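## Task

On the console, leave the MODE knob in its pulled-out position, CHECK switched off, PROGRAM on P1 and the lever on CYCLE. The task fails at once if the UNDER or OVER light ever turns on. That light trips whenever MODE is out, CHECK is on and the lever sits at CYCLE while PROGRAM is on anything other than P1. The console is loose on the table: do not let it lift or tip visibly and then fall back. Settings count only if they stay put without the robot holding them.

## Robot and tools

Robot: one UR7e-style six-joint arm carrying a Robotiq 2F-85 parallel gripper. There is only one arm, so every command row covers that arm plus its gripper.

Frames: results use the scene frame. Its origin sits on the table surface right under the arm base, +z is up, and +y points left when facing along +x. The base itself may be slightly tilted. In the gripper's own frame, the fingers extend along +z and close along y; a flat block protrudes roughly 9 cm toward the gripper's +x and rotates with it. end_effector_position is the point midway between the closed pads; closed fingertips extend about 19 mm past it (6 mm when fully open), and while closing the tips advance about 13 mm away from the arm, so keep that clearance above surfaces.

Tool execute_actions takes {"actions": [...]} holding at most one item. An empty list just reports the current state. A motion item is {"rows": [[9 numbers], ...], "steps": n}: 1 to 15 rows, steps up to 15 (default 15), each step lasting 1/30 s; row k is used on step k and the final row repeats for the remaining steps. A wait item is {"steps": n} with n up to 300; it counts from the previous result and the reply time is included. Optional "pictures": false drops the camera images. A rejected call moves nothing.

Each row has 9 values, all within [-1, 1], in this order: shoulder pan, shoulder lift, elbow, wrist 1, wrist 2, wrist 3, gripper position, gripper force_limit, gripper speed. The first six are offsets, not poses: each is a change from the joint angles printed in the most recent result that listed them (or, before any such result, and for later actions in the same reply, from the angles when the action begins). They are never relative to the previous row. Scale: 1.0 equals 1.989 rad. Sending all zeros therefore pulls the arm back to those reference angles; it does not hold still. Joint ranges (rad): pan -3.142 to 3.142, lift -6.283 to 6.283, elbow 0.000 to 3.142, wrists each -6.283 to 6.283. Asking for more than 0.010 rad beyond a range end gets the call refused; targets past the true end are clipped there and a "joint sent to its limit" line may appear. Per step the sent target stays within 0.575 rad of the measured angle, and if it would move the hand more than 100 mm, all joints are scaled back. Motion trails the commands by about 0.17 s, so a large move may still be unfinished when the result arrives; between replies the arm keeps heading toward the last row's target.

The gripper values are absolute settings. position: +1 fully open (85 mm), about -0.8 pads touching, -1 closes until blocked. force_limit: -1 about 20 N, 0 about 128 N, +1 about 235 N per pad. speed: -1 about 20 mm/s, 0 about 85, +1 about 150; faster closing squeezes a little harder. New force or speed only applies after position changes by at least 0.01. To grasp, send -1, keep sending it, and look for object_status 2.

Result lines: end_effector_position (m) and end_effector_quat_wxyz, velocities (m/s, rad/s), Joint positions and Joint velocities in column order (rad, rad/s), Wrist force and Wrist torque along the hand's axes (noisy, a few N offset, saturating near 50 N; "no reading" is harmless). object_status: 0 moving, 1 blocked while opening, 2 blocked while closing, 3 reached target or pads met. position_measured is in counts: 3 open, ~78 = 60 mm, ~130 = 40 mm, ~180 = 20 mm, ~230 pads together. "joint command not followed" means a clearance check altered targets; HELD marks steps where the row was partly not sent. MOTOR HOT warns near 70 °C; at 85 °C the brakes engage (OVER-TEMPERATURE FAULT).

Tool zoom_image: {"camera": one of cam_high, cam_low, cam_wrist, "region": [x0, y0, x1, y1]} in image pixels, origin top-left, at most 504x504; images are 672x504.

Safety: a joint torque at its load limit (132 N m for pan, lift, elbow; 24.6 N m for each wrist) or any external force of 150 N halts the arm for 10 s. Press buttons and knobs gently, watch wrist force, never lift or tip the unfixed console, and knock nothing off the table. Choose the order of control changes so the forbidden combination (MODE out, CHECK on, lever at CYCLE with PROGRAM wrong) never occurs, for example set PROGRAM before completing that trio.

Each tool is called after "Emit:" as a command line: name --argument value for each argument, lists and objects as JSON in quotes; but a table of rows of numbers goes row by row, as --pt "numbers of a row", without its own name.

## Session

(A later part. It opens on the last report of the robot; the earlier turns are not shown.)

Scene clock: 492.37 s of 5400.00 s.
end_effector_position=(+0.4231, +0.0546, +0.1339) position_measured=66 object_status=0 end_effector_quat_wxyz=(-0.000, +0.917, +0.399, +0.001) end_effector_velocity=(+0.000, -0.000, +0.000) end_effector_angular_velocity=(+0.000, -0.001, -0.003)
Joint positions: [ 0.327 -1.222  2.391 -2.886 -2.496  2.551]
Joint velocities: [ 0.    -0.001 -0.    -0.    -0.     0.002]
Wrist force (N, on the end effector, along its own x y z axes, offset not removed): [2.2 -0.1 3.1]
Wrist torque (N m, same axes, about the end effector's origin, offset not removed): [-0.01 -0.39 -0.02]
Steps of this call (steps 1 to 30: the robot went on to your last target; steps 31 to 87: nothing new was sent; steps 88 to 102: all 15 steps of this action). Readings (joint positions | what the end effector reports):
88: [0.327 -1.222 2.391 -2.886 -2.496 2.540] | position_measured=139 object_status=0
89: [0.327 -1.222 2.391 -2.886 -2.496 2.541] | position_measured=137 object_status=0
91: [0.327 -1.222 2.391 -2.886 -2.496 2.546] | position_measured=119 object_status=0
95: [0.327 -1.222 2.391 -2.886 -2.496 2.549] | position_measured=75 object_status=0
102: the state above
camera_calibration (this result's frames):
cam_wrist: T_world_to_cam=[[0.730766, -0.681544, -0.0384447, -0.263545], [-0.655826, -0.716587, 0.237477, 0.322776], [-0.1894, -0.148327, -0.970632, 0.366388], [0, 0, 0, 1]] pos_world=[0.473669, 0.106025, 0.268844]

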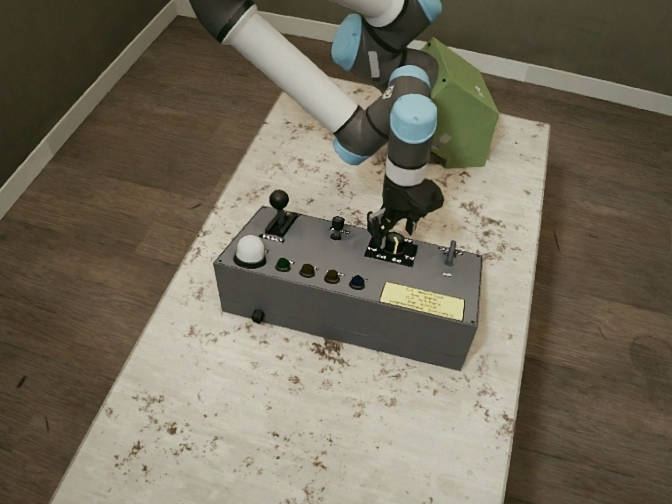

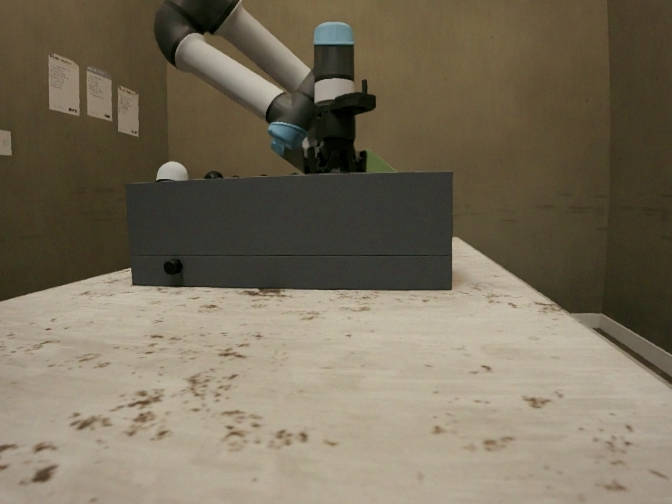

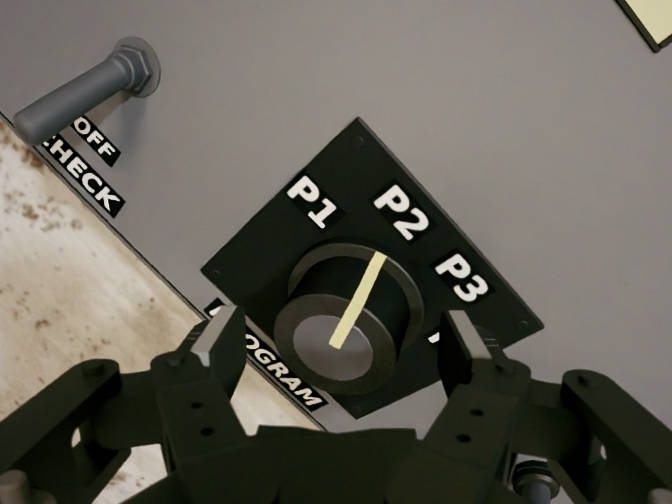

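Emit:
execute_actions --actions '[{"rows": [[0,0,0,0,0,0,-1,-1,-0.3]], "steps": 15}]' --pictures false

Emit:
execute_actions --actions '[{"steps": 20}]' --pictures false

Scene clock: 495.57 s of 5400.00 s.
end_effector_position=(+0.4233, +0.0546, +0.1340) position_measured=133 object_status=0 end_effector_quat_wxyz=(-0.000, +0.917, +0.399, +0.001) end_effector_velocity=(-0.001, +0.000, -0.000) end_effector_angular_velocity=(-0.000, +0.001, +0.001)
Joint positions: [ 0.327 -1.222  2.391 -2.886 -2.496  2.551]
Joint velocities: [-0.     0.001  0.    -0.     0.     0.   ]
Wrist force (N, on the end effector, along its own x y z axes, offset not removed): [-3.4 -2.9 -21.4]
Wrist torque (N m, same axes, about the end effector's origin, offset not removed): [0.88 0.45 -0.09]
Steps of this call (steps 1 to 15: the robot went on to your last target; steps 16 to 81: nothing new was sent; steps 82 to 96: all 15 steps of this action). Readings (joint positions | what the end effector reports):
82: [0.327 -1.222 2.391 -2.886 -2.496 2.551] | position_measured=66 object_status=0
83: [0.327 -1.222 2.391 -2.886 -2.496 2.551] | position_measured=67 object_status=0
85: [0.327 -1.222 2.391 -2.886 -2.496 2.551] | position_measured=75 object_status=0
89: [0.327 -1.222 2.391 -2.886 -2.496 2.551] | position_measured=97 object_status=0
96: the state above

Scene clock: 496.23 s of 5400.00 s.
end_effector_position=(+0.4232, +0.0546, +0.1339) position_measured=133 object_status=2 end_effector_quat_wxyz=(-0.000, +0.917, +0.399, +0.001) end_effector_velocity=(-0.000, -0.000, -0.000) end_effector_angular_velocity=(+0.000, +0.000, +0.000)
Joint positions: [ 0.327 -1.222  2.391 -2.886 -2.496  2.551]
Joint velocities: [-0.     0.     0.    -0.     0.    -0.001]
Wrist force (N, on the end effector, along its own x y z axes, offset not removed): [2.0 0.9 -24.7]
Wrist torque (N m, same axes, about the end effector's origin, offset not removed): [1.11 -0.04 -0.17]
Steps of this call (steps 1 to 15: the robot went on to your last target; steps 16 to 20: nothing new was sent). Readings (joint positions | what the end effector reports):
1: [0.327 -1.222 2.391 -2.886 -2.496 2.551] | position_measured=133 object_status=0
2: [0.327 -1.222 2.391 -2.886 -2.496 2.551] | position_measured=133 object_status=0
4: [0.327 -1.222 2.391 -2.886 -2.496 2.551] | position_measured=133 object_status=0
8: [0.327 -1.222 2.391 -2.886 -2.496 2.551] | position_measured=133 object_status=2
20: the state above
The arm was judged still, so your last target was given up. Only a new action makes it travel on or press farther. Fingers that are still opening or closing keep moving.

Sending the further turn toward P1 at the light grip, stopping halfway to check forces.

Emit:
execute_actions --actions '[{"rows": [[0,0,0,0,0,-0.2,-1,-1,-0.3]], "steps": 15}]'

Scene clock: 498.23 s of 5400.00 s.
end_effector_position=(+0.4231, +0.0546, +0.1338) position_measured=134 object_status=2 end_effector_quat_wxyz=(-0.000, +0.824, +0.566, +0.001) end_effector_velocity=(-0.000, +0.000, +0.000) end_effector_angular_velocity=(+0.000, +0.000, +0.131)
Joint positions: [ 0.327 -1.222  2.391 -2.886 -2.496  2.168]
Joint velocities: [ 0.001  0.     0.     0.     0.    -0.13 ]
Wrist force (N, on the end effector, along its own x y z axes, offset not removed): [-1.1 2.2 0.3]
Wrist torque (N m, same axes, about the end effector's origin, offset not removed): [0.05 0.10 0.01]
Steps of this call (steps 1 to 45: nothing new was sent; steps 46 to 60: all 15 steps of this action). Readings (joint positions | what the end effector reports):
46: [0.327 -1.222 2.391 -2.886 -2.496 2.550] | position_measured=133 object_status=2
47: [0.327 -1.222 2.391 -2.886 -2.496 2.541] | position_measured=133 object_status=2
49: [0.327 -1.222 2.391 -2.886 -2.496 2.472] | position_measured=133 object_status=2
53: [0.327 -1.222 2.391 -2.886 -2.496 2.267] | position_measured=134 object_status=2
60: the state above
camera_calibration (this result's frames):
cam_wrist: T_world_to_cam=[[0.932392, -0.359439, -0.0380521, -0.366499], [-0.340929, -0.909541, 0.237705, 0.200027], [-0.12005, -0.208661, -0.970592, 0.340269], [0, 0, 0, 1]] pos_world=[0.450765, 0.121199, 0.268769]

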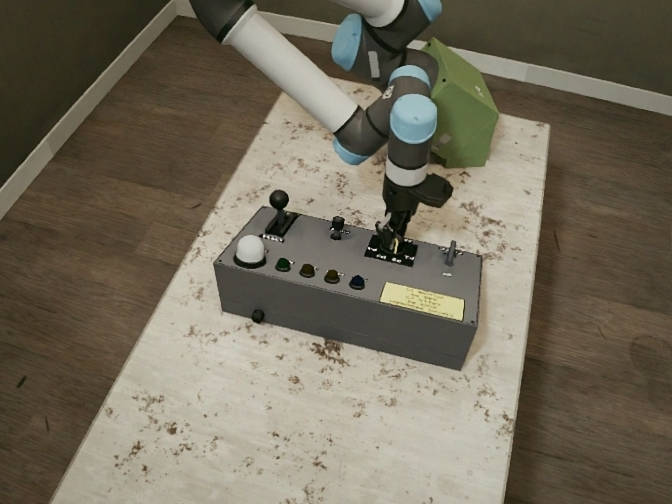

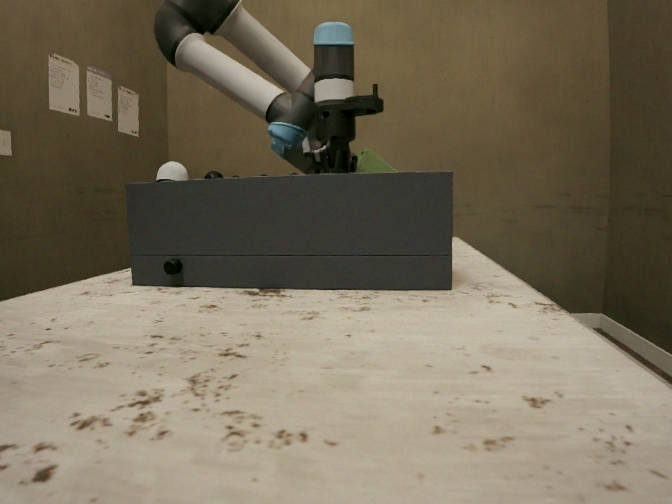

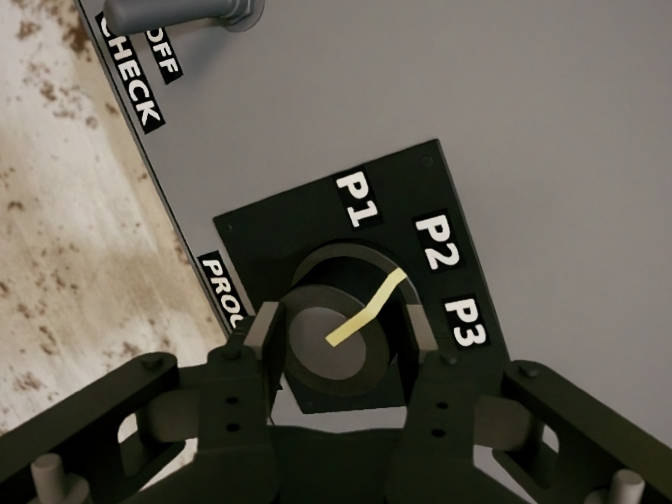

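Emit:
execute_actions --actions '[{"rows": [[0,0,0,0,0,0,-0.98,-0.7,-0.3]], "steps": 15}]' --pictures false

Emit:
execute_actions --actions '[{"rows": [[0,0,0,0,0,-0.2,-0.98,-0.7,-0.3]], "steps": 15}]' --pictures false

Scene clock: 504.57 s of 5400.00 s.
end_effector_position=(+0.4233, +0.0546, +0.1340) position_measured=152 object_status=2 end_effector_quat_wxyz=(+0.000, +0.824, +0.566, +0.001) end_effector_velocity=(-0.000, +0.000, -0.000) end_effector_angular_velocity=(-0.000, +0.001, -0.000)
Joint positions: [ 0.327 -1.222  2.391 -2.886 -2.496  2.168]
Joint velocities: [0.    0.001 0.    0.001 0.    0.002]
Wrist force (N, on the end effector, along its own x y z axes, offset not removed): [-6.4 40.4 -49.7]
Wrist torque (N m, same axes, about the end effector's origin, offset not removed): [0.18 -0.39 -0.41]
Steps of this call (steps 1 to 30: the robot went on to your last target; steps 31 to 90: nothing new was sent; then 2.83 s passed at rest; steps 91 to 105: all 15 steps of this action). Readings (joint positions | what the end effector reports):
91: [0.327 -1.222 2.391 -2.886 -2.496 2.154] | position_measured=134 object_status=0
92: [0.327 -1.222 2.391 -2.886 -2.496 2.156] | position_measured=135 object_status=0
94: [0.327 -1.222 2.391 -2.887 -2.496 2.161] | position_measured=143 object_status=0
98: [0.327 -1.222 2.391 -2.887 -2.496 2.166] | position_measured=152 object_status=0
105: the state above

Scene clock: 505.07 s of 5400.00 s.
end_effector_position=(+0.4233, +0.0546, +0.1340) position_measured=154 object_status=2 end_effector_quat_wxyz=(+0.000, +0.701, +0.713, +0.001) end_effector_velocity=(-0.000, +0.000, -0.000) end_effector_angular_velocity=(-0.000, +0.000, +0.131)
Joint positions: [ 0.327 -1.222  2.391 -2.886 -2.496  1.785]
Joint velocities: [ 0.     0.001  0.     0.    -0.    -0.13 ]
Wrist force (N, on the end effector, along its own x y z axes, offset not removed): [-1.1 44.3 -27.6]
Wrist torque (N m, same axes, about the end effector's origin, offset not removed): [-1.37 -0.18 0.04]
Steps of this call (steps 1 to 15: all 15 steps of this action). Readings (joint positions | what the end effector reports):
1: [0.327 -1.222 2.391 -2.886 -2.496 2.168] | position_measured=152 object_status=2
2: [0.327 -1.222 2.391 -2.886 -2.496 2.159] | position_measured=152 object_status=2
4: [0.327 -1.222 2.391 -2.886 -2.496 2.090] | position_measured=152 object_status=2
8: [0.327 -1.222 2.391 -2.886 -2.496 1.885] | position_measured=153 object_status=2
15: the state above

Fingers closed further (152) and side force is rising; let go and look before anything else.

Emit:
execute_actions --actions '[{"rows": [[0,0,0,0,0,0,0.5,-0.7,1]], "steps": 15}]'

Scene clock: 507.27 s of 5400.00 s.
end_effector_position=(+0.4231, +0.0547, +0.1339) position_measured=66 object_status=0 end_effector_quat_wxyz=(-0.000, +0.701, +0.713, +0.001) end_effector_velocity=(+0.001, -0.000, +0.000) end_effector_angular_velocity=(-0.001, -0.002, -0.005)
Joint positions: [ 0.327 -1.222  2.391 -2.886 -2.496  1.785]
Joint velocities: [ 0.    -0.001 -0.002 -0.    -0.001  0.003]
Wrist force (N, on the end effector, along its own x y z axes, offset not removed): [0.0 1.1 2.2]
Wrist torque (N m, same axes, about the end effector's origin, offset not removed): [0.12 0.15 0.02]
Steps of this call (steps 1 to 30: the robot went on to your last target; steps 31 to 51: nothing new was sent; steps 52 to 66: all 15 steps of this action). Readings (joint positions | what the end effector reports):
52: [0.327 -1.222 2.391 -2.886 -2.496 1.771] | position_measured=159 object_status=0
53: [0.327 -1.222 2.391 -2.886 -2.496 1.773] | position_measured=157 object_status=0
55: [0.327 -1.222 2.391 -2.884 -2.496 1.778] | position_measured=139 object_status=0
59: [0.327 -1.222 2.391 -2.885 -2.496 1.783] | position_measured=89 object_status=0
66: the state above
camera_calibration (this result's frames):
cam_wrist: T_world_to_cam=[[0.99918, 0.0152929, -0.0374942, -0.415317], [0.023785, -0.971025, 0.23779, 0.0491119], [-0.0327713, -0.238487, -0.970593, 0.30505], [0, 0, 0, 1]] pos_world=[0.423805, 0.126791, 0.268829]

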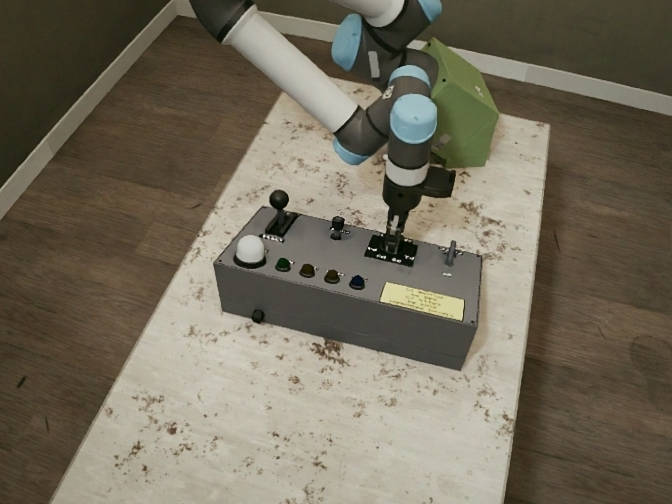

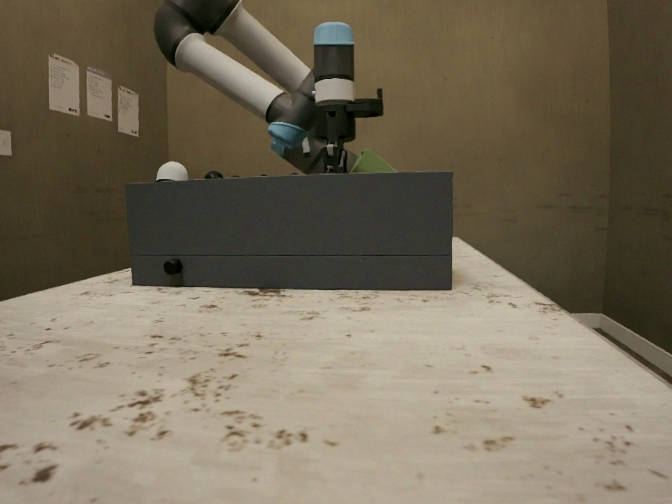

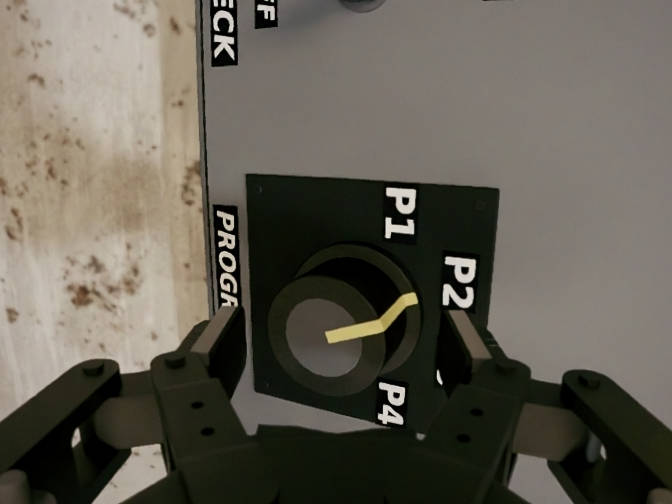

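Emit:
execute_actions --actions '[{"rows": [[-0.00607,0.00769,0.00196,-0.0178,0.00087,-0.00935,0.5,-0.7,1]], "steps": 15}]' --pictures false

Emit:
execute_actions --actions '[{"steps": 15}]' --pictures false

Scene clock: 530.40 s of 5400.00 s.
end_effector_position=(+0.4232, +0.0546, +0.1280) position_measured=66 object_status=3 end_effector_quat_wxyz=(+0.000, +0.702, +0.713, +0.001) end_effector_velocity=(-0.000, +0.000, -0.001) end_effector_angular_velocity=(+0.000, +0.001, -0.001)
Joint positions: [ 0.315 -1.207  2.395 -2.921 -2.494  1.767]
Joint velocities: [-0.002  0.004  0.001 -0.006  0.001 -0.001]
Wrist force (N, on the end effector, along its own x y z axes, offset not removed): [2.2 3.2 -2.8]
Wrist torque (N m, same axes, about the end effector's origin, offset not removed): [0.44 -0.25 -0.08]
Steps of this call (steps 1 to 15: the robot went on to your last target; steps 16 to 90: nothing new was sent; then 19.63 s passed at rest; steps 91 to 105: all 15 steps of this action). Readings (joint positions | what the end effector reports):
91: [0.327 -1.222 2.391 -2.887 -2.496 1.785] | position_measured=66 object_status=3
92: [0.325 -1.219 2.391 -2.892 -2.496 1.782] | position_measured=66 object_status=3
94: [0.321 -1.214 2.393 -2.904 -2.495 1.776] | position_measured=66 object_status=3
98: [0.317 -1.209 2.394 -2.916 -2.494 1.769] | position_measured=66 object_status=3
105: the state above

Scene clock: 530.90 s of 5400.00 s.
end_effector_position=(+0.4232, +0.0546, +0.1279) position_measured=66 object_status=3 end_effector_quat_wxyz=(+0.000, +0.702, +0.713, +0.001) end_effector_velocity=(-0.000, +0.000, +0.000) end_effector_angular_velocity=(-0.000, -0.000, +0.000)
Joint positions: [ 0.315 -1.206  2.395 -2.921 -2.494  1.767]
Joint velocities: [ 0. -0.  0.  0. -0. -0.]
Wrist force (N, on the end effector, along its own x y z axes, offset not removed): [0.8 1.6 1.9]
Wrist torque (N m, same axes, about the end effector's origin, offset not removed): [0.12 -0.10 0.10]
Steps of this call (steps 1 to 15: the robot went on to your last target). Readings (joint positions | what the end effector reports):
1: [0.315 -1.207 2.395 -2.921 -2.494 1.767] | position_measured=66 object_status=3
2: [0.315 -1.207 2.395 -2.921 -2.494 1.767] | position_measured=66 object_status=3
4: [0.315 -1.207 2.395 -2.921 -2.494 1.767] | position_measured=66 object_status=3
8: [0.315 -1.206 2.395 -2.921 -2.494 1.767] | position_measured=66 object_status=3
15: the state above
The arm was judged still, so your last target was given up. Only a new action makes it travel on or press farther. Fingers that are still opening or closing keep moving.

No contact, 6 mm lower. Close lightly and read the width and forces.

Emit:
execute_actions --actions '[{"rows": [[0,0,0,0,0,0,-1,-1,-0.3]], "steps": 15}]' --pictures false

Emit:
execute_actions --actions '[{"steps": 20}]' --pictures false

Scene clock: 534.30 s of 5400.00 s.
end_effector_position=(+0.4230, +0.0547, +0.1279) position_measured=115 object_status=0 end_effector_quat_wxyz=(-0.000, +0.702, +0.713, +0.001) end_effector_velocity=(+0.000, +0.000, +0.000) end_effector_angular_velocity=(+0.000, -0.001, -0.001)
Joint positions: [ 0.315 -1.206  2.395 -2.921 -2.494  1.767]
Joint velocities: [ 0.001 -0.    -0.001  0.     0.     0.   ]
Wrist force (N, on the end effector, along its own x y z axes, offset not removed): [1.9 -29.8 -41.2]
Wrist torque (N m, same axes, about the end effector's origin, offset not removed): [1.53 -0.21 0.00]
Steps of this call (steps 1 to 87: nothing new was sent; steps 88 to 102: all 15 steps of this action). Readings (joint positions | what the end effector reports):
88: [0.315 -1.206 2.395 -2.921 -2.494 1.767] | position_measured=66 object_status=0
89: [0.315 -1.206 2.395 -2.921 -2.494 1.767] | position_measured=67 object_status=0
91: [0.315 -1.206 2.395 -2.921 -2.494 1.767] | position_measured=75 object_status=0
95: [0.315 -1.206 2.395 -2.921 -2.494 1.767] | position_measured=97 object_status=0
102: the state above

Scene clock: 534.97 s of 5400.00 s.
end_effector_position=(+0.4232, +0.0546, +0.1279) position_measured=115 object_status=2 end_effector_quat_wxyz=(+0.000, +0.702, +0.713, +0.001) end_effector_velocity=(+0.000, -0.000, -0.000) end_effector_angular_velocity=(-0.000, +0.000, -0.001)
Joint positions: [ 0.315 -1.206  2.395 -2.921 -2.494  1.767]
Joint velocities: [-0.001 -0.     0.     0.    -0.     0.001]
Wrist force (N, on the end effector, along its own x y z axes, offset not removed): [4.4 -34.0 -43.6]
Wrist torque (N m, same axes, about the end effector's origin, offset not removed): [1.61 -0.66 0.02]
Steps of this call (steps 1 to 15: the robot went on to your last target; steps 16 to 20: nothing new was sent). Readings (joint positions | what the end effector reports):
1: [0.315 -1.206 2.395 -2.921 -2.494 1.767] | position_measured=115 object_status=0
2: [0.315 -1.206 2.395 -2.921 -2.494 1.767] | position_measured=115 object_status=2
4: [0.315 -1.206 2.395 -2.921 -2.494 1.767] | position_measured=115 object_status=2
8: [0.315 -1.206 2.395 -2.921 -2.494 1.767] | position_measured=115 object_status=2
20: the state above
The arm was judged still, so your last target was given up. Only a new action makes it travel on or press farther. Fingers that are still opening or closing keep moving.

That attempt went worse. One fingertip is landing on something sloped, and repeating small variations of the same grip is costing faults. I'll release, lift clear and look at the knob's shape before choosing another grip.

Emit:
execute_actions --actions '[{"rows": [[0,0,0,0,0,0,1,-1,1]], "steps": 12}]' --pictures false

Emit:
execute_actions --actions '[{"rows": [[0.0278,-0.0267,-0.0172,0.0813,-0.0008,0.0467,1,-1,1]], "steps": 15}]' --pictures false

Emit:
execute_actions --actions '[{"steps": 20}]'

Scene clock: 543.50 s of 5400.00 s.
end_effector_position=(+0.4234, +0.0546, +0.1279) position_measured=8 object_status=0 end_effector_quat_wxyz=(+0.000, +0.702, +0.712, +0.001) end_effector_velocity=(-0.001, +0.001, +0.000) end_effector_angular_velocity=(+0.002, +0.001, +0.003)
Joint positions: [ 0.315 -1.206  2.395 -2.921 -2.494  1.767]
Joint velocities: [ 0.001  0.     0.001  0.001  0.002 -0.001]
Wrist force (N, on the end effector, along its own x y z axes, offset not removed): [-2.5 -1.8 -1.6]
Wrist torque (N m, same axes, about the end effector's origin, offset not removed): [-0.29 0.50 0.15]
Steps of this call (steps 1 to 90: nothing new was sent; then 5.13 s passed at rest; steps 91 to 102: all 12 steps of this action). Readings (joint positions | what the end effector reports):
91: [0.315 -1.206 2.395 -2.921 -2.494 1.767] | position_measured=115 object_status=0
92: [0.315 -1.206 2.395 -2.922 -2.494 1.767] | position_measured=114 object_status=0
94: [0.315 -1.206 2.395 -2.922 -2.494 1.767] | position_measured=96 object_status=0
98: [0.315 -1.206 2.395 -2.922 -2.494 1.767] | position_measured=45 object_status=0
102: the state above

Scene clock: 544.00 s of 5400.00 s.
end_effector_position=(+0.4272, +0.0594, +0.1534) position_measured=3 object_status=3 end_effector_quat_wxyz=(-0.002, +0.702, +0.712, +0.002) end_effector_velocity=(-0.001, +0.001, +0.005) end_effector_angular_velocity=(-0.000, +0.003, +0.005)
Joint positions: [ 0.369 -1.258  2.361 -2.764 -2.496  1.857]
Joint velocities: [ 0.011 -0.009 -0.006  0.035 -0.     0.018]
Wrist force (N, on the end effector, along its own x y z axes, offset not removed): [1.0 1.3 0.0]
Wrist torque (N m, same axes, about the end effector's origin, offset not removed): [0.00 -0.20 0.18]
Steps of this call (steps 1 to 15: all 15 steps of this action). Readings (joint positions | what the end effector reports):
1: [0.315 -1.207 2.394 -2.921 -2.494 1.767] | position_measured=5 object_status=0
2: [0.322 -1.214 2.389 -2.912 -2.494 1.776] | position_measured=4 object_status=0
4: [0.342 -1.233 2.378 -2.859 -2.495 1.809] | position_measured=3 object_status=0
8: [0.361 -1.251 2.366 -2.791 -2.495 1.843] | position_measured=3 object_status=0
15: the state above

Scene clock: 544.67 s of 5400.00 s.
end_effector_position=(+0.4271, +0.0595, +0.1540) position_measured=3 object_status=3 end_effector_quat_wxyz=(-0.002, +0.702, +0.712, +0.002) end_effector_velocity=(-0.000, +0.000, +0.000) end_effector_angular_velocity=(+0.000, -0.000, +0.001)
Joint positions: [ 0.37  -1.26   2.36  -2.76  -2.496  1.859]
Joint velocities: [ 0.001  0.    -0.     0.    -0.    -0.   ]
Wrist force (N, on the end effector, along its own x y z axes, offset not removed): [0.8 -0.5 3.8]
Wrist torque (N m, same axes, about the end effector's origin, offset not removed): [-0.05 -0.11 0.11]
Steps of this call (steps 1 to 15: the robot went on to your last target; steps 16 to 20: nothing new was sent). Readings (joint positions | what the end effector reports):
1: [0.369 -1.259 2.361 -2.763 -2.496 1.858] | position_measured=3 object_status=3
2: [0.369 -1.259 2.361 -2.762 -2.496 1.858] | position_measured=3 object_status=3
4: [0.370 -1.259 2.361 -2.761 -2.496 1.859] | position_measured=3 object_status=3
8: [0.370 -1.259 2.361 -2.760 -2.496 1.859] | position_measured=3 object_status=3
20: the state above
The arm was judged still, so your last target was given up. Only a new action makes it travel on or press farther. Fingers that are still opening or closing keep moving.
camera_calibration (this result's frames):
cam_wrist: T_world_to_cam=[[0.99914, 0.013239, -0.0392918, -0.4182], [0.0220496, -0.972198, 0.233119, 0.0504134], [-0.0351131, -0.233785, -0.971654, 0.32668], [0, 0, 0, 1]] pos_world=[0.4282, 0.130921, 0.289236]

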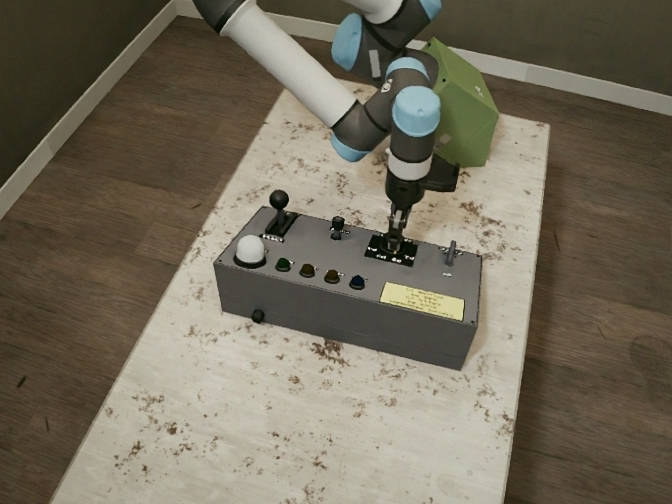

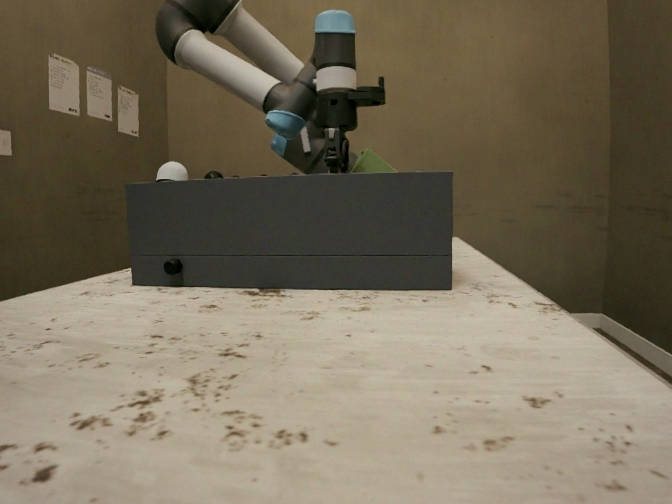

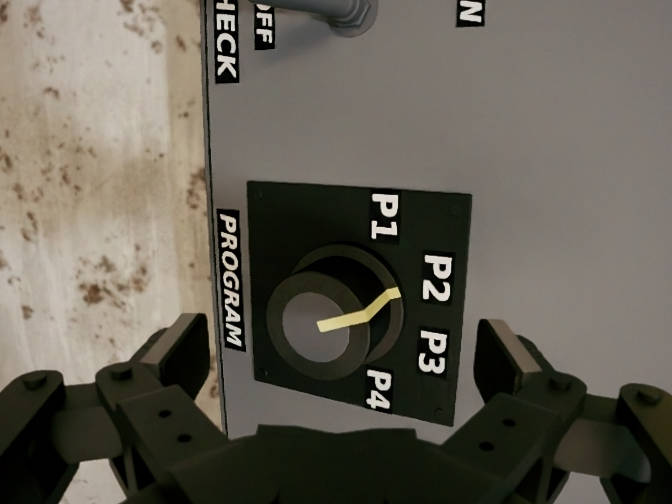

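Emit:
zoom_image --camera "cam_wrist" --region '[220, 170, 500, 420]'

Region (220, 170, 500, 420) of cam_wrist's 672x504 image, scaled by 1.800, with more detail than that image has; it fills the top 450 rows of this view, and the rest is white.

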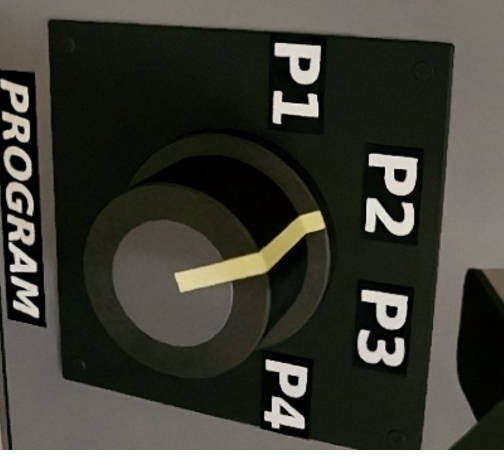

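The knob is a plain cylinder with a wider skirt at its base. That explains the readings:
- **Upward force:** this comes from the pads sinking as they close, not from a taper.
- **Slips:** the pads are only 22 mm wide, and they were catching the roughly 40 mm knob off-centre.

Centring is therefore the real problem. My force and pixel data put the knob axis near (0.4175, 0.055), so I'll move there at the earlier height of 0.134.

Emit:
execute_actions --actions '[{"rows": [[-0.02036,0.01845,0.02242,-0.06787,-0.0002,-0.0372,1,-1,0]], "steps": 15}]' --pictures false

Emit:
execute_actions --actions '[{"steps": 20}]'

Scene clock: 566.53 s of 5400.00 s.
end_effector_position=(+0.4173, +0.0552, +0.1343) position_measured=3 object_status=3 end_effector_quat_wxyz=(-0.000, +0.699, +0.715, +0.001) end_effector_velocity=(-0.001, -0.001, -0.003) end_effector_angular_velocity=(-0.001, -0.003, -0.001)
Joint positions: [ 0.33  -1.224  2.404 -2.891 -2.496  1.787]
Joint velocities: [-0.008  0.006  0.008 -0.028 -0.    -0.014]
Wrist force (N, on the end effector, along its own x y z axes, offset not removed): [-0.5 1.6 1.3]
Wrist torque (N m, same axes, about the end effector's origin, offset not removed): [0.16 0.07 -0.04]
Steps of this call (steps 1 to 90: nothing new was sent; then 18.37 s passed at rest; steps 91 to 105: all 15 steps of this action). Readings (joint positions | what the end effector reports):
91: [0.369 -1.259 2.361 -2.760 -2.496 1.859] | position_measured=3 object_status=3
92: [0.364 -1.254 2.367 -2.769 -2.496 1.851] | position_measured=3 object_status=3
94: [0.350 -1.241 2.383 -2.815 -2.496 1.824] | position_measured=3 object_status=3
98: [0.336 -1.229 2.398 -2.870 -2.496 1.798] | position_measured=3 object_status=3
105: the state above

Scene clock: 567.20 s of 5400.00 s.
end_effector_position=(+0.4171, +0.0551, +0.1339) position_measured=3 object_status=3 end_effector_quat_wxyz=(-0.000, +0.699, +0.715, +0.001) end_effector_velocity=(-0.000, +0.000, +0.000) end_effector_angular_velocity=(+0.000, -0.000, -0.000)
Joint positions: [ 0.33  -1.223  2.405 -2.895 -2.496  1.785]
Joint velocities: [ 0.001  0.     0.    -0.    -0.     0.001]
Wrist force (N, on the end effector, along its own x y z axes, offset not removed): [0.4 2.0 1.2]
Wrist torque (N m, same axes, about the end effector's origin, offset not removed): [0.25 0.17 0.04]
Steps of this call (steps 1 to 15: the robot went on to your last target; steps 16 to 20: nothing new was sent). Readings (joint positions | what the end effector reports):
1: [0.330 -1.223 2.404 -2.892 -2.496 1.787] | position_measured=3 object_status=3
2: [0.330 -1.223 2.405 -2.893 -2.496 1.786] | position_measured=3 object_status=3
4: [0.330 -1.223 2.405 -2.894 -2.496 1.786] | position_measured=3 object_status=3
8: [0.330 -1.223 2.405 -2.894 -2.496 1.786] | position_measured=3 object_status=3
20: the state above
The arm was judged still, so your last target was given up. Only a new action makes it travel on or press farther. Fingers that are still opening or closing keep moving.
camera_calibration (this result's frames):
cam_wrist: T_world_to_cam=[[0.999085, 0.0199361, -0.0378399, -0.409487], [0.0283812, -0.970892, 0.23783, 0.0476982], [-0.0319971, -0.238686, -0.97057, 0.304645], [0, 0, 0, 1]] pos_world=[0.417507, 0.127188, 0.268841]

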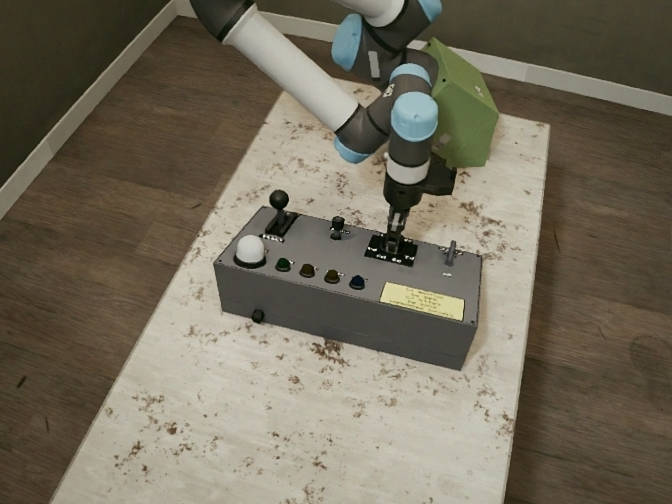

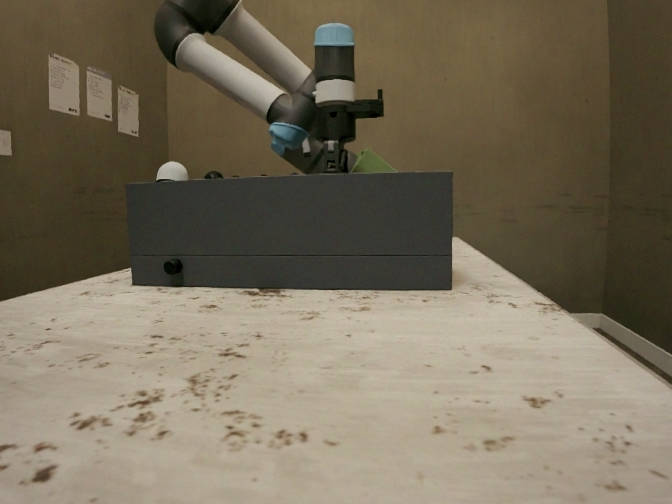

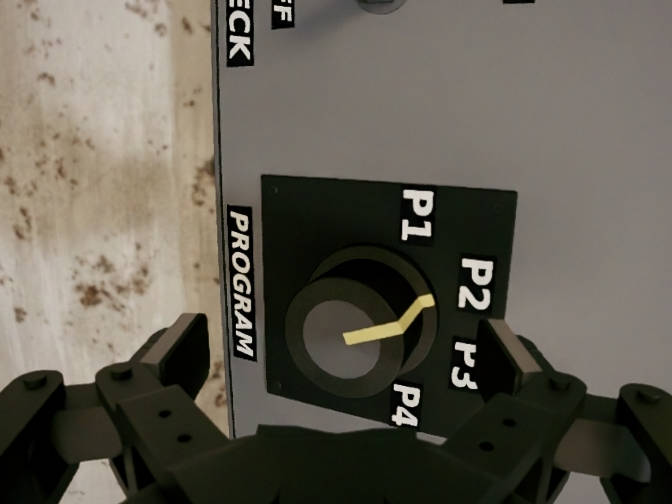

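The knob's top centre is now at about (347, 338), which is where it sat when I had verified the centring by force. I'll do a light close to check.

Emit:
execute_actions --actions '[{"rows": [[0,0,0,0,0,0,-1,-1,-0.3]], "steps": 15}]' --pictures false

Emit:
execute_actions --actions '[{"steps": 25}]' --pictures false

Scene clock: 570.73 s of 5400.00 s.
end_effector_position=(+0.4171, +0.0551, +0.1339) position_measured=74 object_status=0 end_effector_quat_wxyz=(-0.000, +0.699, +0.715, +0.001) end_effector_velocity=(-0.000, +0.000, -0.000) end_effector_angular_velocity=(+0.000, +0.001, -0.001)
Joint positions: [ 0.33  -1.223  2.405 -2.895 -2.496  1.785]
Joint velocities: [-0.     0.     0.001  0.     0.     0.002]
Wrist force (N, on the end effector, along its own x y z axes, offset not removed): [0.2 2.0 4.3]
Wrist torque (N m, same axes, about the end effector's origin, offset not removed): [0.33 0.10 0.05]
Steps of this call (steps 1 to 90: nothing new was sent; then 0.03 s passed at rest; steps 91 to 105: all 15 steps of this action). Readings (joint positions | what the end effector reports):
91: [0.330 -1.223 2.405 -2.895 -2.496 1.785] | position_measured=3 object_status=0
92: [0.330 -1.223 2.405 -2.895 -2.496 1.785] | position_measured=4 object_status=0
94: [0.330 -1.223 2.405 -2.895 -2.496 1.785] | position_measured=12 object_status=0
98: [0.330 -1.223 2.405 -2.895 -2.496 1.785] | position_measured=34 object_status=0
105: the state above

Scene clock: 571.57 s of 5400.00 s.
end_effector_position=(+0.4172, +0.0551, +0.1339) position_measured=123 object_status=2 end_effector_quat_wxyz=(-0.000, +0.699, +0.715, +0.001) end_effector_velocity=(-0.000, +0.000, -0.000) end_effector_angular_velocity=(+0.001, -0.000, +0.001)
Joint positions: [ 0.33  -1.223  2.405 -2.895 -2.496  1.785]
Joint velocities: [ 0.     0.     0.    -0.001  0.001 -0.001]
Wrist force (N, on the end effector, along its own x y z axes, offset not removed): [0.4 46.2 -13.0]
Wrist torque (N m, same axes, about the end effector's origin, offset not removed): [-0.50 -0.02 -0.08]
Steps of this call (steps 1 to 15: the robot went on to your last target; steps 16 to 25: nothing new was sent). Readings (joint positions | what the end effector reports):
1: [0.330 -1.223 2.405 -2.895 -2.496 1.785] | position_measured=80 object_status=0
2: [0.330 -1.223 2.405 -2.895 -2.496 1.785] | position_measured=86 object_status=0
4: [0.330 -1.223 2.405 -2.895 -2.496 1.785] | position_measured=97 object_status=0
8: [0.330 -1.223 2.405 -2.895 -2.496 1.785] | position_measured=120 object_status=0
25: the state above
The arm was judged still, so your last target was given up. Only a new action makes it travel on or press farther. Fingers that are still opening or closing keep moving.

Emit:
execute_actions --actions '[{"rows": [[0,0,0,0,0,0,0.4,-1,1],[0,0,0,0,0,0,0.4,-1,1],[0,0,0,0,0,0,0.4,-1,1],[0,0,0,0,0,0,0.4,-1,1],[-0.00029,0.00033,-0.00211,0.00139,0,0,0.4,-1,1]], "steps": 15}]' --pictures false

Emit:
execute_actions --actions '[{"rows": [[0,0,0,0,0,0,-1,-1,-0.3]], "steps": 15}]' --pictures false

Emit:
execute_actions --actions '[{"steps": 25}]' --pictures false

Scene clock: 578.43 s of 5400.00 s.
end_effector_position=(+0.4187, +0.0551, +0.1339) position_measured=78 object_status=0 end_effector_quat_wxyz=(-0.000, +0.700, +0.714, +0.001) end_effector_velocity=(+0.001, -0.000, +0.000) end_effector_angular_velocity=(-0.001, -0.000, +0.000)
Joint positions: [ 0.329 -1.222  2.401 -2.892 -2.496  1.785]
Joint velocities: [-0.     0.    -0.003  0.002 -0.001 -0.001]
Wrist force (N, on the end effector, along its own x y z axes, offset not removed): [2.7 1.5 3.1]
Wrist torque (N m, same axes, about the end effector's origin, offset not removed): [0.27 -0.36 -0.01]
Steps of this call (steps 1 to 90: nothing new was sent; then 3.37 s passed at rest; steps 91 to 105: all 15 steps of this action). Readings (joint positions | what the end effector reports):
91: [0.330 -1.223 2.405 -2.895 -2.496 1.785] | position_measured=123 object_status=0
92: [0.330 -1.223 2.405 -2.894 -2.496 1.785] | position_measured=121 object_status=0
94: [0.330 -1.223 2.406 -2.894 -2.496 1.785] | position_measured=104 object_status=0
98: [0.329 -1.222 2.403 -2.893 -2.496 1.785] | position_measured=80 object_status=0
105: the state above

Scene clock: 578.93 s of 5400.00 s.
end_effector_position=(+0.4190, +0.0550, +0.1340) position_measured=131 object_status=0 end_effector_quat_wxyz=(+0.000, +0.700, +0.714, +0.001) end_effector_velocity=(-0.000, -0.000, -0.000) end_effector_angular_velocity=(-0.001, +0.001, -0.000)
Joint positions: [ 0.329 -1.222  2.401 -2.893 -2.496  1.785]
Joint velocities: [-0.001  0.001 -0.    -0.    -0.     0.   ]
Wrist force (N, on the end effector, along its own x y z axes, offset not removed): [5.4 37.9 -5.0]
Wrist torque (N m, same axes, about the end effector's origin, offset not removed): [-1.06 -0.52 -0.05]
Steps of this call (steps 1 to 15: all 15 steps of this action). Readings (joint positions | what the end effector reports):
1: [0.329 -1.222 2.401 -2.892 -2.496 1.785] | position_measured=78 object_status=0
2: [0.329 -1.222 2.401 -2.892 -2.496 1.785] | position_measured=79 object_status=0
4: [0.329 -1.222 2.401 -2.892 -2.496 1.785] | position_measured=87 object_status=0
8: [0.329 -1.222 2.401 -2.892 -2.496 1.785] | position_measured=109 object_status=0
15: the state above

Scene clock: 579.77 s of 5400.00 s.
end_effector_position=(+0.4187, +0.0551, +0.1339) position_measured=131 object_status=2 end_effector_quat_wxyz=(-0.000, +0.700, +0.714, +0.001) end_effector_velocity=(-0.000, -0.000, -0.000) end_effector_angular_velocity=(-0.000, +0.000, -0.001)
Joint positions: [ 0.329 -1.222  2.401 -2.892 -2.496  1.785]
Joint velocities: [-0.     0.     0.    -0.    -0.     0.001]
Wrist force (N, on the end effector, along its own x y z axes, offset not removed): [1.4 47.1 -12.0]
Wrist torque (N m, same axes, about the end effector's origin, offset not removed): [-0.99 -0.06 -0.23]
Steps of this call (steps 1 to 15: the robot went on to your last target; steps 16 to 25: nothing new was sent). Readings (joint positions | what the end effector reports):
1: [0.329 -1.222 2.401 -2.893 -2.496 1.785] | position_measured=131 object_status=0
2: [0.329 -1.222 2.401 -2.892 -2.496 1.785] | position_measured=131 object_status=0
4: [0.329 -1.222 2.401 -2.892 -2.496 1.785] | position_measured=131 object_status=2
8: [0.329 -1.222 2.401 -2.892 -2.496 1.785] | position_measured=131 object_status=2
25: the state above
The arm was judged still, so your last target was given up. Only a new action makes it travel on or press farther. Fingers that are still opening or closing keep moving.

Emit:
execute_actions --actions '[{"rows": [[-0.00017,0.00019,-0.00124,0.00082,0,0,-0.98,-1,-0.3]], "steps": 15}]' --pictures false

Emit:
execute_actions --actions '[{"steps": 20}]' --pictures false

Scene clock: 583.20 s of 5400.00 s.
end_effector_position=(+0.4197, +0.0551, +0.1339) position_measured=132 object_status=2 end_effector_quat_wxyz=(-0.000, +0.700, +0.714, +0.001) end_effector_velocity=(+0.000, +0.000, +0.000) end_effector_angular_velocity=(+0.000, -0.000, +0.000)
Joint positions: [ 0.329 -1.222  2.399 -2.89  -2.496  1.785]
Joint velocities: [ 0.    -0.    -0.001  0.     0.    -0.   ]
Wrist force (N, on the end effector, along its own x y z axes, offset not removed): [1.3 30.9 -12.4]
Wrist torque (N m, same axes, about the end effector's origin, offset not removed): [-0.37 -0.01 -0.13]
Steps of this call (steps 1 to 88: nothing new was sent; steps 89 to 103: all 15 steps of this action). Readings (joint positions | what the end effector reports):
89: [0.329 -1.222 2.401 -2.892 -2.496 1.785] | position_measured=131 object_status=0
90: [0.329 -1.222 2.401 -2.892 -2.496 1.785] | position_measured=131 object_status=0
92: [0.329 -1.222 2.400 -2.891 -2.496 1.785] | position_measured=131 object_status=0
96: [0.329 -1.222 2.399 -2.891 -2.496 1.785] | position_measured=132 object_status=2
103: the state above

Scene clock: 583.87 s of 5400.00 s.
end_effector_position=(+0.4197, +0.0551, +0.1339) position_measured=132 object_status=2 end_effector_quat_wxyz=(-0.000, +0.700, +0.714, +0.001) end_effector_velocity=(-0.000, +0.000, +0.000) end_effector_angular_velocity=(+0.000, -0.001, +0.000)
Joint positions: [ 0.329 -1.222  2.399 -2.89  -2.496  1.785]
Joint velocities: [ 0.001 -0.     0.    -0.    -0.     0.   ]
Wrist force (N, on the end effector, along its own x y z axes, offset not removed): [1.8 24.7 -13.4]
Wrist torque (N m, same axes, about the end effector's origin, offset not removed): [-0.99 -0.04 0.03]
Steps of this call (steps 1 to 15: the robot went on to your last target; steps 16 to 20: nothing new was sent). Readings (joint positions | what the end effector reports):
1: [0.329 -1.222 2.399 -2.890 -2.496 1.785] | position_measured=132 object_status=2
2: [0.329 -1.222 2.399 -2.890 -2.496 1.785] | position_measured=132 object_status=2
4: [0.329 -1.222 2.399 -2.890 -2.496 1.785] | position_measured=132 object_status=2
8: [0.329 -1.222 2.399 -2.890 -2.496 1.785] | position_measured=132 object_status=2
20: the state above
The arm was judged still, so your last target was given up. Only a new action makes it travel on or press farther. Fingers that are still opening or closing keep moving.

Emit:
execute_actions --actions '[{"rows": [[0,0,0,0,0,0,-1,-0.6,-0.3],[0,0,0,0,0,0,-1,-0.6,-0.3],[0,0,0,0,0,0,-1,-0.6,-0.3],[0,0,0,0,0,0,-1,-0.6,-0.3],[0,0,0,0,0,0,-1,-0.6,-0.3],[0,0,0,0,0,0,-1,-0.6,-0.3],[0,0,0,0,0,-0.15,-1,-0.6,-0.3]], "steps": 15}]'

Scene clock: 598.50 s of 5400.00 s.
end_effector_position=(+0.4226, +0.0545, +0.1350) position_measured=164 object_status=2 end_effector_quat_wxyz=(+0.002, +0.690, +0.724, +0.003) end_effector_velocity=(+0.000, -0.000, +0.000) end_effector_angular_velocity=(+0.000, -0.000, -0.000)
Joint positions: [ 0.329 -1.223  2.396 -2.896 -2.497  1.749]
Joint velocities: [ 0. -0. -0. -0.  0. -0.]
Wrist force (N, on the end effector, along its own x y z axes, offset not removed): [9.7 50.0 -38.4]
Wrist torque (N m, same axes, about the end effector's origin, offset not removed): [-1.59 -0.48 -0.16]
TORQUE FAULT: the external load on joint 4 (wrist 1) reached its load limit, and the arm stopped for 10 seconds. The arm's remaining commands of this call were not run. The arm holds where it stopped, with its grip as last carried out, and accepts commands again: back off and push less far. The arm stops again, at the same cost, whenever a joint's load reaches its limit.
The stop began at step 100 of this call (marked STOPPED below). From that step on the arm followed nothing that you had sent. 6 steps, steps kept back included, did not run and will not run. Nothing is kept back now, and the robot has no last target.
Steps of this call (steps 1 to 90: nothing new was sent; then 1.30 s passed at rest; steps 91 to 99: the first 9 steps of this action; steps 100 to 400: the stop). Readings (joint positions | what the end effector reports):
91: [0.329 -1.222 2.399 -2.890 -2.496 1.785] | position_measured=132 object_status=0
92: [0.329 -1.222 2.399 -2.891 -2.496 1.785] | position_measured=133 object_status=0
94: [0.329 -1.222 2.398 -2.891 -2.496 1.785] | position_measured=140 object_status=0
98: [0.329 -1.222 2.398 -2.892 -2.496 1.776] | position_measured=159 object_status=0
100: [0.329 -1.223 2.397 -2.894 -2.497 1.747] | position_measured=160 object_status=0 STOPPED
400: the state above
camera_calibration (this result's frames):
cam_wrist: T_world_to_cam=[[0.998382, 0.0472322, -0.0316524, -0.416901], [0.0534115, -0.969964, 0.237312, 0.0361087], [-0.0194929, -0.238619, -0.970918, 0.300546], [0, 0, 0, 1]] pos_world=[0.420156, 0.126431, 0.270041]

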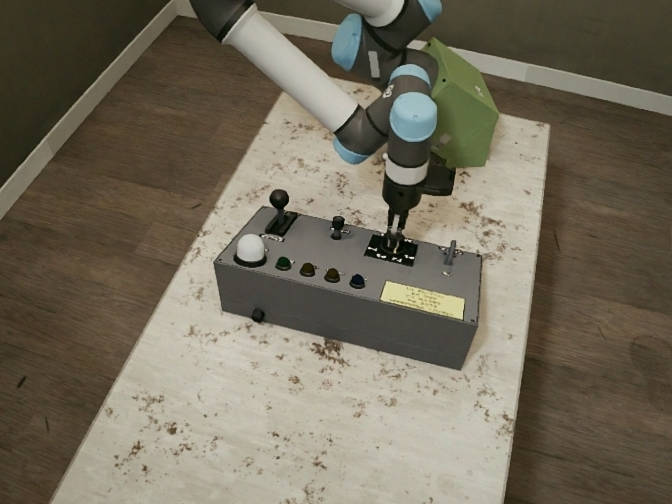

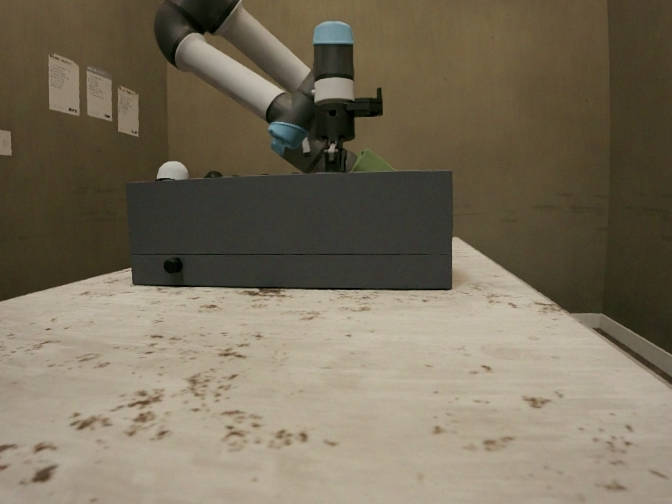

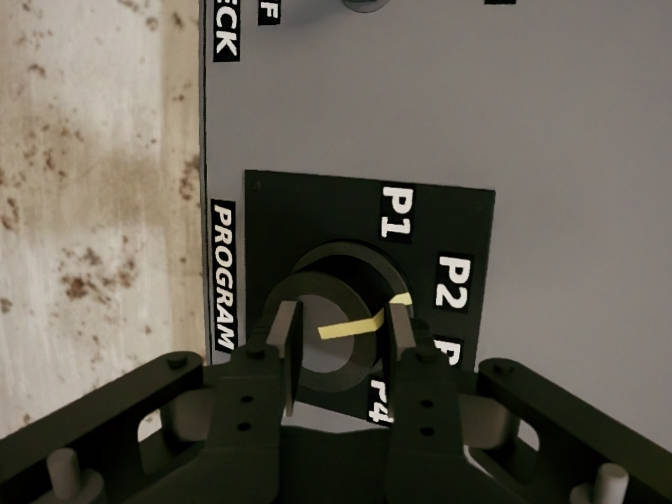

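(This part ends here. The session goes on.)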